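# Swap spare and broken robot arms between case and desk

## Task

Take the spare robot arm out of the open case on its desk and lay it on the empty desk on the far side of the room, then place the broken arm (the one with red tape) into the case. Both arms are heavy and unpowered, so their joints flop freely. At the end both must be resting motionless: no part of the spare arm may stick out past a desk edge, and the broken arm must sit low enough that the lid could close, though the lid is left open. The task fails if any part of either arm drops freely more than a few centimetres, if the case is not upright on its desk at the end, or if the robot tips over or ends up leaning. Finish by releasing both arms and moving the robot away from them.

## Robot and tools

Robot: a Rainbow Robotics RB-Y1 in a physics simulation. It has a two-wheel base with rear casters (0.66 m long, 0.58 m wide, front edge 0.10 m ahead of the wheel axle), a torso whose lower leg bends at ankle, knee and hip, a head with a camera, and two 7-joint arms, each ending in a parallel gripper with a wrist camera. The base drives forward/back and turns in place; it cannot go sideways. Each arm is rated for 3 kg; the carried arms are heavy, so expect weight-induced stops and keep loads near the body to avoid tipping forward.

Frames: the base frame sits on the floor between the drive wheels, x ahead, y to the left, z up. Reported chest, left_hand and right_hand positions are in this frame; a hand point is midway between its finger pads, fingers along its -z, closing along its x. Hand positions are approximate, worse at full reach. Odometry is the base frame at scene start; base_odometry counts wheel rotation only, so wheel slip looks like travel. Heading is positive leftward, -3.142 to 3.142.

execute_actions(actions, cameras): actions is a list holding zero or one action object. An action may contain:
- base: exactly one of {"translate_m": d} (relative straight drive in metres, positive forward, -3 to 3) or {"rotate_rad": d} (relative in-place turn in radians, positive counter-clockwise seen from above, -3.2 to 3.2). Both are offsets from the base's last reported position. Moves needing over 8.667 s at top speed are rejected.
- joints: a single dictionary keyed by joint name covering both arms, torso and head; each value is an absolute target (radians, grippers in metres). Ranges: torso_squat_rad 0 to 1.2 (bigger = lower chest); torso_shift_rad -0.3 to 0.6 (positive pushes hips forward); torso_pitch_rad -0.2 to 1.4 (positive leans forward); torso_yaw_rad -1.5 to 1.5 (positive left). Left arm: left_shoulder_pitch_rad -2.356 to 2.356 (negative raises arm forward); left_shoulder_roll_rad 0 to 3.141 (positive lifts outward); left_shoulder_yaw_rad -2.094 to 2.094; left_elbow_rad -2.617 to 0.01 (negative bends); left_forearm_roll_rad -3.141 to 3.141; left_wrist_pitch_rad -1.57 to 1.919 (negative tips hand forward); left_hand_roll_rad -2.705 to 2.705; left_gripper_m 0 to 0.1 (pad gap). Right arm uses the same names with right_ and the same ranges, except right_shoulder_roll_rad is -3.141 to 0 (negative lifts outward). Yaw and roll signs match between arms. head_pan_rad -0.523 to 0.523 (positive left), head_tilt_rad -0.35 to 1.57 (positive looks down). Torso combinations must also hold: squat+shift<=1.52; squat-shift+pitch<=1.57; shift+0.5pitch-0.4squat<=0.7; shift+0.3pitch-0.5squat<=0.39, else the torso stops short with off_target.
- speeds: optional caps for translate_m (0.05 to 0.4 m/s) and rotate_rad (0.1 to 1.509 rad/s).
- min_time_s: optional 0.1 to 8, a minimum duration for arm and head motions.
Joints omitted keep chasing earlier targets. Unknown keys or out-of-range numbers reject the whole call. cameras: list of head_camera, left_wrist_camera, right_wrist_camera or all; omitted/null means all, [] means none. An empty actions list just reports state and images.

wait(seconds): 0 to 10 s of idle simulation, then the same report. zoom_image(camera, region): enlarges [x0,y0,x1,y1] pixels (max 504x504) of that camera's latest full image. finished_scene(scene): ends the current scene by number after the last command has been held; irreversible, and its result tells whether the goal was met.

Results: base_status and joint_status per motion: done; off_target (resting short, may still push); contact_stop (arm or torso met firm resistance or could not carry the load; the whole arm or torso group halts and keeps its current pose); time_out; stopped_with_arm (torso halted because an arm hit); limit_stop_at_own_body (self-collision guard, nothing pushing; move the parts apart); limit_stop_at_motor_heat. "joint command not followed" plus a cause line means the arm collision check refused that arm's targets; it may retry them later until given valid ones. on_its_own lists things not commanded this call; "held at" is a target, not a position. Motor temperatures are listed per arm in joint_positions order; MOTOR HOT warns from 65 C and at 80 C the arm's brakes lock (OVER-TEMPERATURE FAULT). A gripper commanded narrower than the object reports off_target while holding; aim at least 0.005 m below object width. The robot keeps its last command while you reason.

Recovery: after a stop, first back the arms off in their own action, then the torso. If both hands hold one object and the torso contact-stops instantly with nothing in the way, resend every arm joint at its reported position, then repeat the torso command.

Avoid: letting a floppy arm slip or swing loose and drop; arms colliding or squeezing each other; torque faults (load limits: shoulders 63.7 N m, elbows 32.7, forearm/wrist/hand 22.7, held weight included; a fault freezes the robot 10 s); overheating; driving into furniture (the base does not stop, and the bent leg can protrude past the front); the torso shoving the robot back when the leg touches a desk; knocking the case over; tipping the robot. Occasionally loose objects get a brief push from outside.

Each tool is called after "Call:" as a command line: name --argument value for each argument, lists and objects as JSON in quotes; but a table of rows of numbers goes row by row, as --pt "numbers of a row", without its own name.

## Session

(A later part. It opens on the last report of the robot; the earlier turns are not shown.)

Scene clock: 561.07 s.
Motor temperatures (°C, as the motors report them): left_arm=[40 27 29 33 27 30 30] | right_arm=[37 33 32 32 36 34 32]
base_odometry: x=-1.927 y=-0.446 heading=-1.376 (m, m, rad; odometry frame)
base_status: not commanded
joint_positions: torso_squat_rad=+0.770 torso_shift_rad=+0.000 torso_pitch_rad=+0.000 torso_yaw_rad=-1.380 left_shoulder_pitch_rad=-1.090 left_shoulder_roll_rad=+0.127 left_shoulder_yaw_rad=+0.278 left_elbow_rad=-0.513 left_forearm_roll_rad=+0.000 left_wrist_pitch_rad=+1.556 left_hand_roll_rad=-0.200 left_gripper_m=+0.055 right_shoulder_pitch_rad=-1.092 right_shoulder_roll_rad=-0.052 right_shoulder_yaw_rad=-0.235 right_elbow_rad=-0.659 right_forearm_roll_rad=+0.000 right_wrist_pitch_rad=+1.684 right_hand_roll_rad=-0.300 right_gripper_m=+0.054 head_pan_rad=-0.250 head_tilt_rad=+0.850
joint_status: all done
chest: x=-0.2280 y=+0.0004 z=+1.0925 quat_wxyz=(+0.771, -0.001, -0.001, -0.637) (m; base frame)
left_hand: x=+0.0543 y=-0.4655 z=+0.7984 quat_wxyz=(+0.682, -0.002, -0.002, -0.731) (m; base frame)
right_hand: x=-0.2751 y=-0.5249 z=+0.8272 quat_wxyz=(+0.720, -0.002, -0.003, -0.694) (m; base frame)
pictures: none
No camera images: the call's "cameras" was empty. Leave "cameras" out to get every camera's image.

Both are resting now. Release.

Call:
execute_actions --actions '[{"joints": {"left_shoulder_pitch_rad": -1.092, "left_shoulder_roll_rad": 0.1275, "left_shoulder_yaw_rad": 0.2785, "left_elbow_rad": -0.511, "left_wrist_pitch_rad": 1.561, "right_shoulder_pitch_rad": -1.098, "right_shoulder_roll_rad": -0.0535, "right_shoulder_yaw_rad": -0.2375, "right_elbow_rad": -0.653, "right_wrist_pitch_rad": 1.69, "left_gripper_m": 0.1, "right_gripper_m": 0.1}}]' --cameras '[]'

Call:
execute_actions --actions '[{"joints": {"torso_squat_rad": 0.25, "head_pan_rad": 0.0, "head_tilt_rad": 0.95}}]' --cameras '["head_camera"]'

Scene clock: 568.73 s.
Motor temperatures (°C, as the motors report them): left_arm=[39 27 29 32 27 30 30] | right_arm=[36 33 32 31 36 34 32]
base_odometry: x=-1.927 y=-0.446 heading=-1.376 (m, m, rad; odometry frame)
base_status: not commanded
joint_positions: torso_squat_rad=+0.770 torso_shift_rad=+0.000 torso_pitch_rad=+0.000 torso_yaw_rad=-1.380 left_shoulder_pitch_rad=-1.093 left_shoulder_roll_rad=+0.128 left_shoulder_yaw_rad=+0.279 left_elbow_rad=-0.512 left_forearm_roll_rad=+0.000 left_wrist_pitch_rad=+1.561 left_hand_roll_rad=-0.200 left_gripper_m=+0.100 right_shoulder_pitch_rad=-1.098 right_shoulder_roll_rad=-0.053 right_shoulder_yaw_rad=-0.238 right_elbow_rad=-0.653 right_forearm_roll_rad=+0.000 right_wrist_pitch_rad=+1.690 right_hand_roll_rad=-0.300 right_gripper_m=+0.100 head_pan_rad=-0.250 head_tilt_rad=+0.850
joint_status: all done
chest: x=-0.2280 y=-0.0001 z=+1.0925 quat_wxyz=(+0.771, +0.000, +0.000, -0.637) (m; base frame)
left_hand: x=+0.0543 y=-0.4655 z=+0.7991 quat_wxyz=(+0.682, -0.001, -0.001, -0.731) (m; base frame)
right_hand: x=-0.2752 y=-0.5246 z=+0.8282 quat_wxyz=(+0.720, +0.000, +0.000, -0.694) (m; base frame)
pictures: none
No camera images: the call's "cameras" was empty. Leave "cameras" out to get every camera's image.

Scene clock: 571.23 s.
Motor temperatures (°C, as the motors report them): left_arm=[39 27 29 32 27 30 30] | right_arm=[35 33 32 31 36 34 32]
base_odometry: x=-1.927 y=-0.446 heading=-1.376 (m, m, rad; odometry frame)
base_status: not commanded
joint_positions: torso_squat_rad=+0.250 torso_shift_rad=+0.000 torso_pitch_rad=+0.000 torso_yaw_rad=-1.380 left_shoulder_pitch_rad=-1.092 left_shoulder_roll_rad=+0.128 left_shoulder_yaw_rad=+0.279 left_elbow_rad=-0.511 left_forearm_roll_rad=+0.000 left_wrist_pitch_rad=+1.561 left_hand_roll_rad=-0.200 left_gripper_m=+0.100 right_shoulder_pitch_rad=-1.098 right_shoulder_roll_rad=-0.053 right_shoulder_yaw_rad=-0.238 right_elbow_rad=-0.653 right_forearm_roll_rad=+0.000 right_wrist_pitch_rad=+1.690 right_hand_roll_rad=-0.300 right_gripper_m=+0.100 head_pan_rad=+0.000 head_tilt_rad=+0.950
joint_status: all done
chest: x=-0.2279 y=-0.0004 z=+1.2682 quat_wxyz=(+0.771, +0.000, +0.000, -0.637) (m; base frame)
left_hand: x=+0.0543 y=-0.4649 z=+0.9737 quat_wxyz=(+0.682, +0.000, +0.000, -0.731) (m; base frame)
right_hand: x=-0.2751 y=-0.5248 z=+1.0038 quat_wxyz=(+0.720, +0.000, +0.000, -0.694) (m; base frame)
pictures: head_camera
camera_calibration (this result's frames):
head_camera: T_world_to_cam=[[-0.985088, -0.16885, -0.0330484, -0.178319], [-0.117339, 0.799794, -0.588694, 0.918969], [0.125833, -0.576038, -0.80768, 1.14178], [0, 0, 0, 1]] pos_world=[-0.211502, -0.107386, 1.45729]
Images, in order (width x height): head_camera 896x504.

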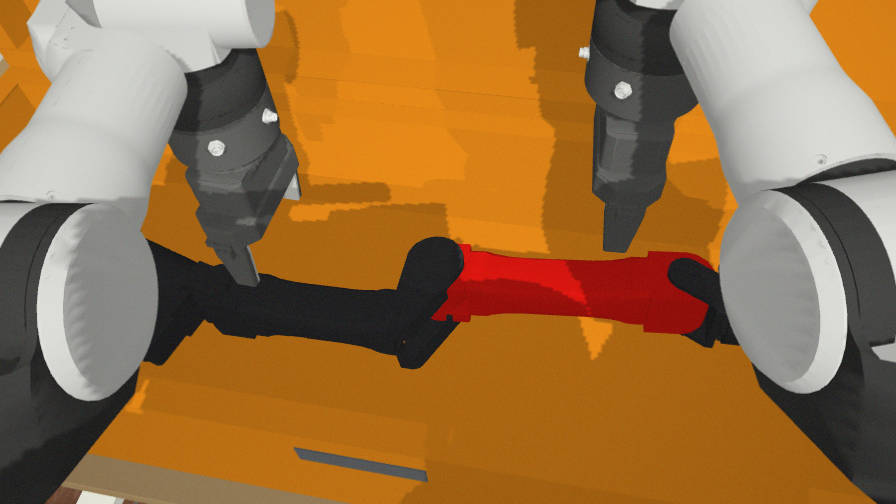

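Call:
execute_actions --actions '[{"base": {"rotate_rad": -0.9}, "joints": {"torso_yaw_rad": -0.5, "torso_squat_rad": 0.0, "head_tilt_rad": 0.8}}]' --cameras '[]'

Call:
execute_actions --actions '[{"base": {"translate_m": -0.55}, "joints": {"head_tilt_rad": 0.55, "head_pan_rad": 0.2, "left_shoulder_roll_rad": 0.45, "right_shoulder_roll_rad": -0.45}}]' --cameras '["head_camera"]'

Scene clock: 586.47 s.
Motor temperatures (°C, as the motors report them): left_arm=[38 27 29 32 27 29 30] | right_arm=[35 33 32 30 36 34 32]
base_odometry: x=-1.927 y=-0.446 heading=-2.276 (m, m, rad; odometry frame)
base_status: done
joint_positions: torso_squat_rad=+0.000 torso_shift_rad=+0.000 torso_pitch_rad=+0.000 torso_yaw_rad=-0.500 left_shoulder_pitch_rad=-1.092 left_shoulder_roll_rad=+0.127 left_shoulder_yaw_rad=+0.279 left_elbow_rad=-0.511 left_forearm_roll_rad=+0.000 left_wrist_pitch_rad=+1.561 left_hand_roll_rad=-0.200 left_gripper_m=+0.100 right_shoulder_pitch_rad=-1.098 right_shoulder_roll_rad=-0.054 right_shoulder_yaw_rad=-0.238 right_elbow_rad=-0.653 right_forearm_roll_rad=+0.000 right_wrist_pitch_rad=+1.690 right_hand_roll_rad=-0.300 right_gripper_m=+0.100 head_pan_rad=+0.000 head_tilt_rad=+0.800
joint_status: all done
chest: x=-0.2279 y=-0.0004 z=+1.2899 quat_wxyz=(+0.969, +0.000, +0.000, -0.247) (m; base frame)
left_hand: x=+0.3097 y=-0.0789 z=+0.9953 quat_wxyz=(+0.929, +0.000, +0.000, -0.371) (m; base frame)
right_hand: x=+0.1461 y=-0.3710 z=+1.0255 quat_wxyz=(+0.947, +0.000, +0.000, -0.321) (m; base frame)
pictures: none
No camera images: the call's "cameras" was empty. Leave "cameras" out to get every camera's image.

Scene clock: 589.23 s.
Motor temperatures (°C, as the motors report them): left_arm=[38 27 29 32 27 29 30] | right_arm=[34 33 32 30 36 34 32]
base_odometry: x=-1.570 y=-0.027 heading=-2.277 (m, m, rad; odometry frame)
base_status: done
joint_positions: torso_squat_rad=+0.000 torso_shift_rad=+0.000 torso_pitch_rad=+0.000 torso_yaw_rad=-0.500 left_shoulder_pitch_rad=-1.092 left_shoulder_roll_rad=+0.450 left_shoulder_yaw_rad=+0.279 left_elbow_rad=-0.511 left_forearm_roll_rad=+0.000 left_wrist_pitch_rad=+1.561 left_hand_roll_rad=-0.200 left_gripper_m=+0.100 right_shoulder_pitch_rad=-1.098 right_shoulder_roll_rad=-0.450 right_shoulder_yaw_rad=-0.238 right_elbow_rad=-0.653 right_forearm_roll_rad=+0.000 right_wrist_pitch_rad=+1.690 right_hand_roll_rad=-0.300 right_gripper_m=+0.100 head_pan_rad=+0.200 head_tilt_rad=+0.550
joint_status: all done
chest: x=-0.2280 y=-0.0003 z=+1.2899 quat_wxyz=(+0.969, +0.000, +0.000, -0.247) (m; base frame)
left_hand: x=+0.4161 y=+0.0819 z=+1.0561 quat_wxyz=(+0.966, +0.067, -0.057, -0.242) (m; base frame)
right_hand: x=+0.0564 y=-0.5850 z=+1.0965 quat_wxyz=(+0.875, -0.099, -0.044, -0.471) (m; base frame)
pictures: head_camera
camera_calibration (this result's frames):
head_camera: T_world_to_cam=[[-0.301389, -0.95272, -0.0385913, -0.0185544], [-0.480932, 0.186839, -0.856619, 1.24136], [0.823328, -0.239615, -0.514505, 0.876218], [0, 0, 0, 1]] pos_world=[-0.129999, -0.039656, 1.51347]
Images, in order (width x height): head_camera 896x504.

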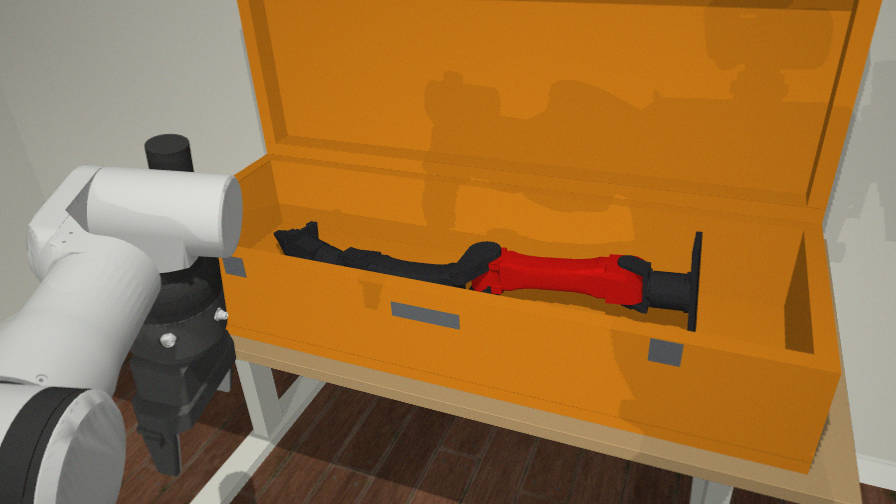

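The broken arm lies flat inside the case and the robot is clear.

Call:
finished_scene --scene 2

The scene is finished: the task was done.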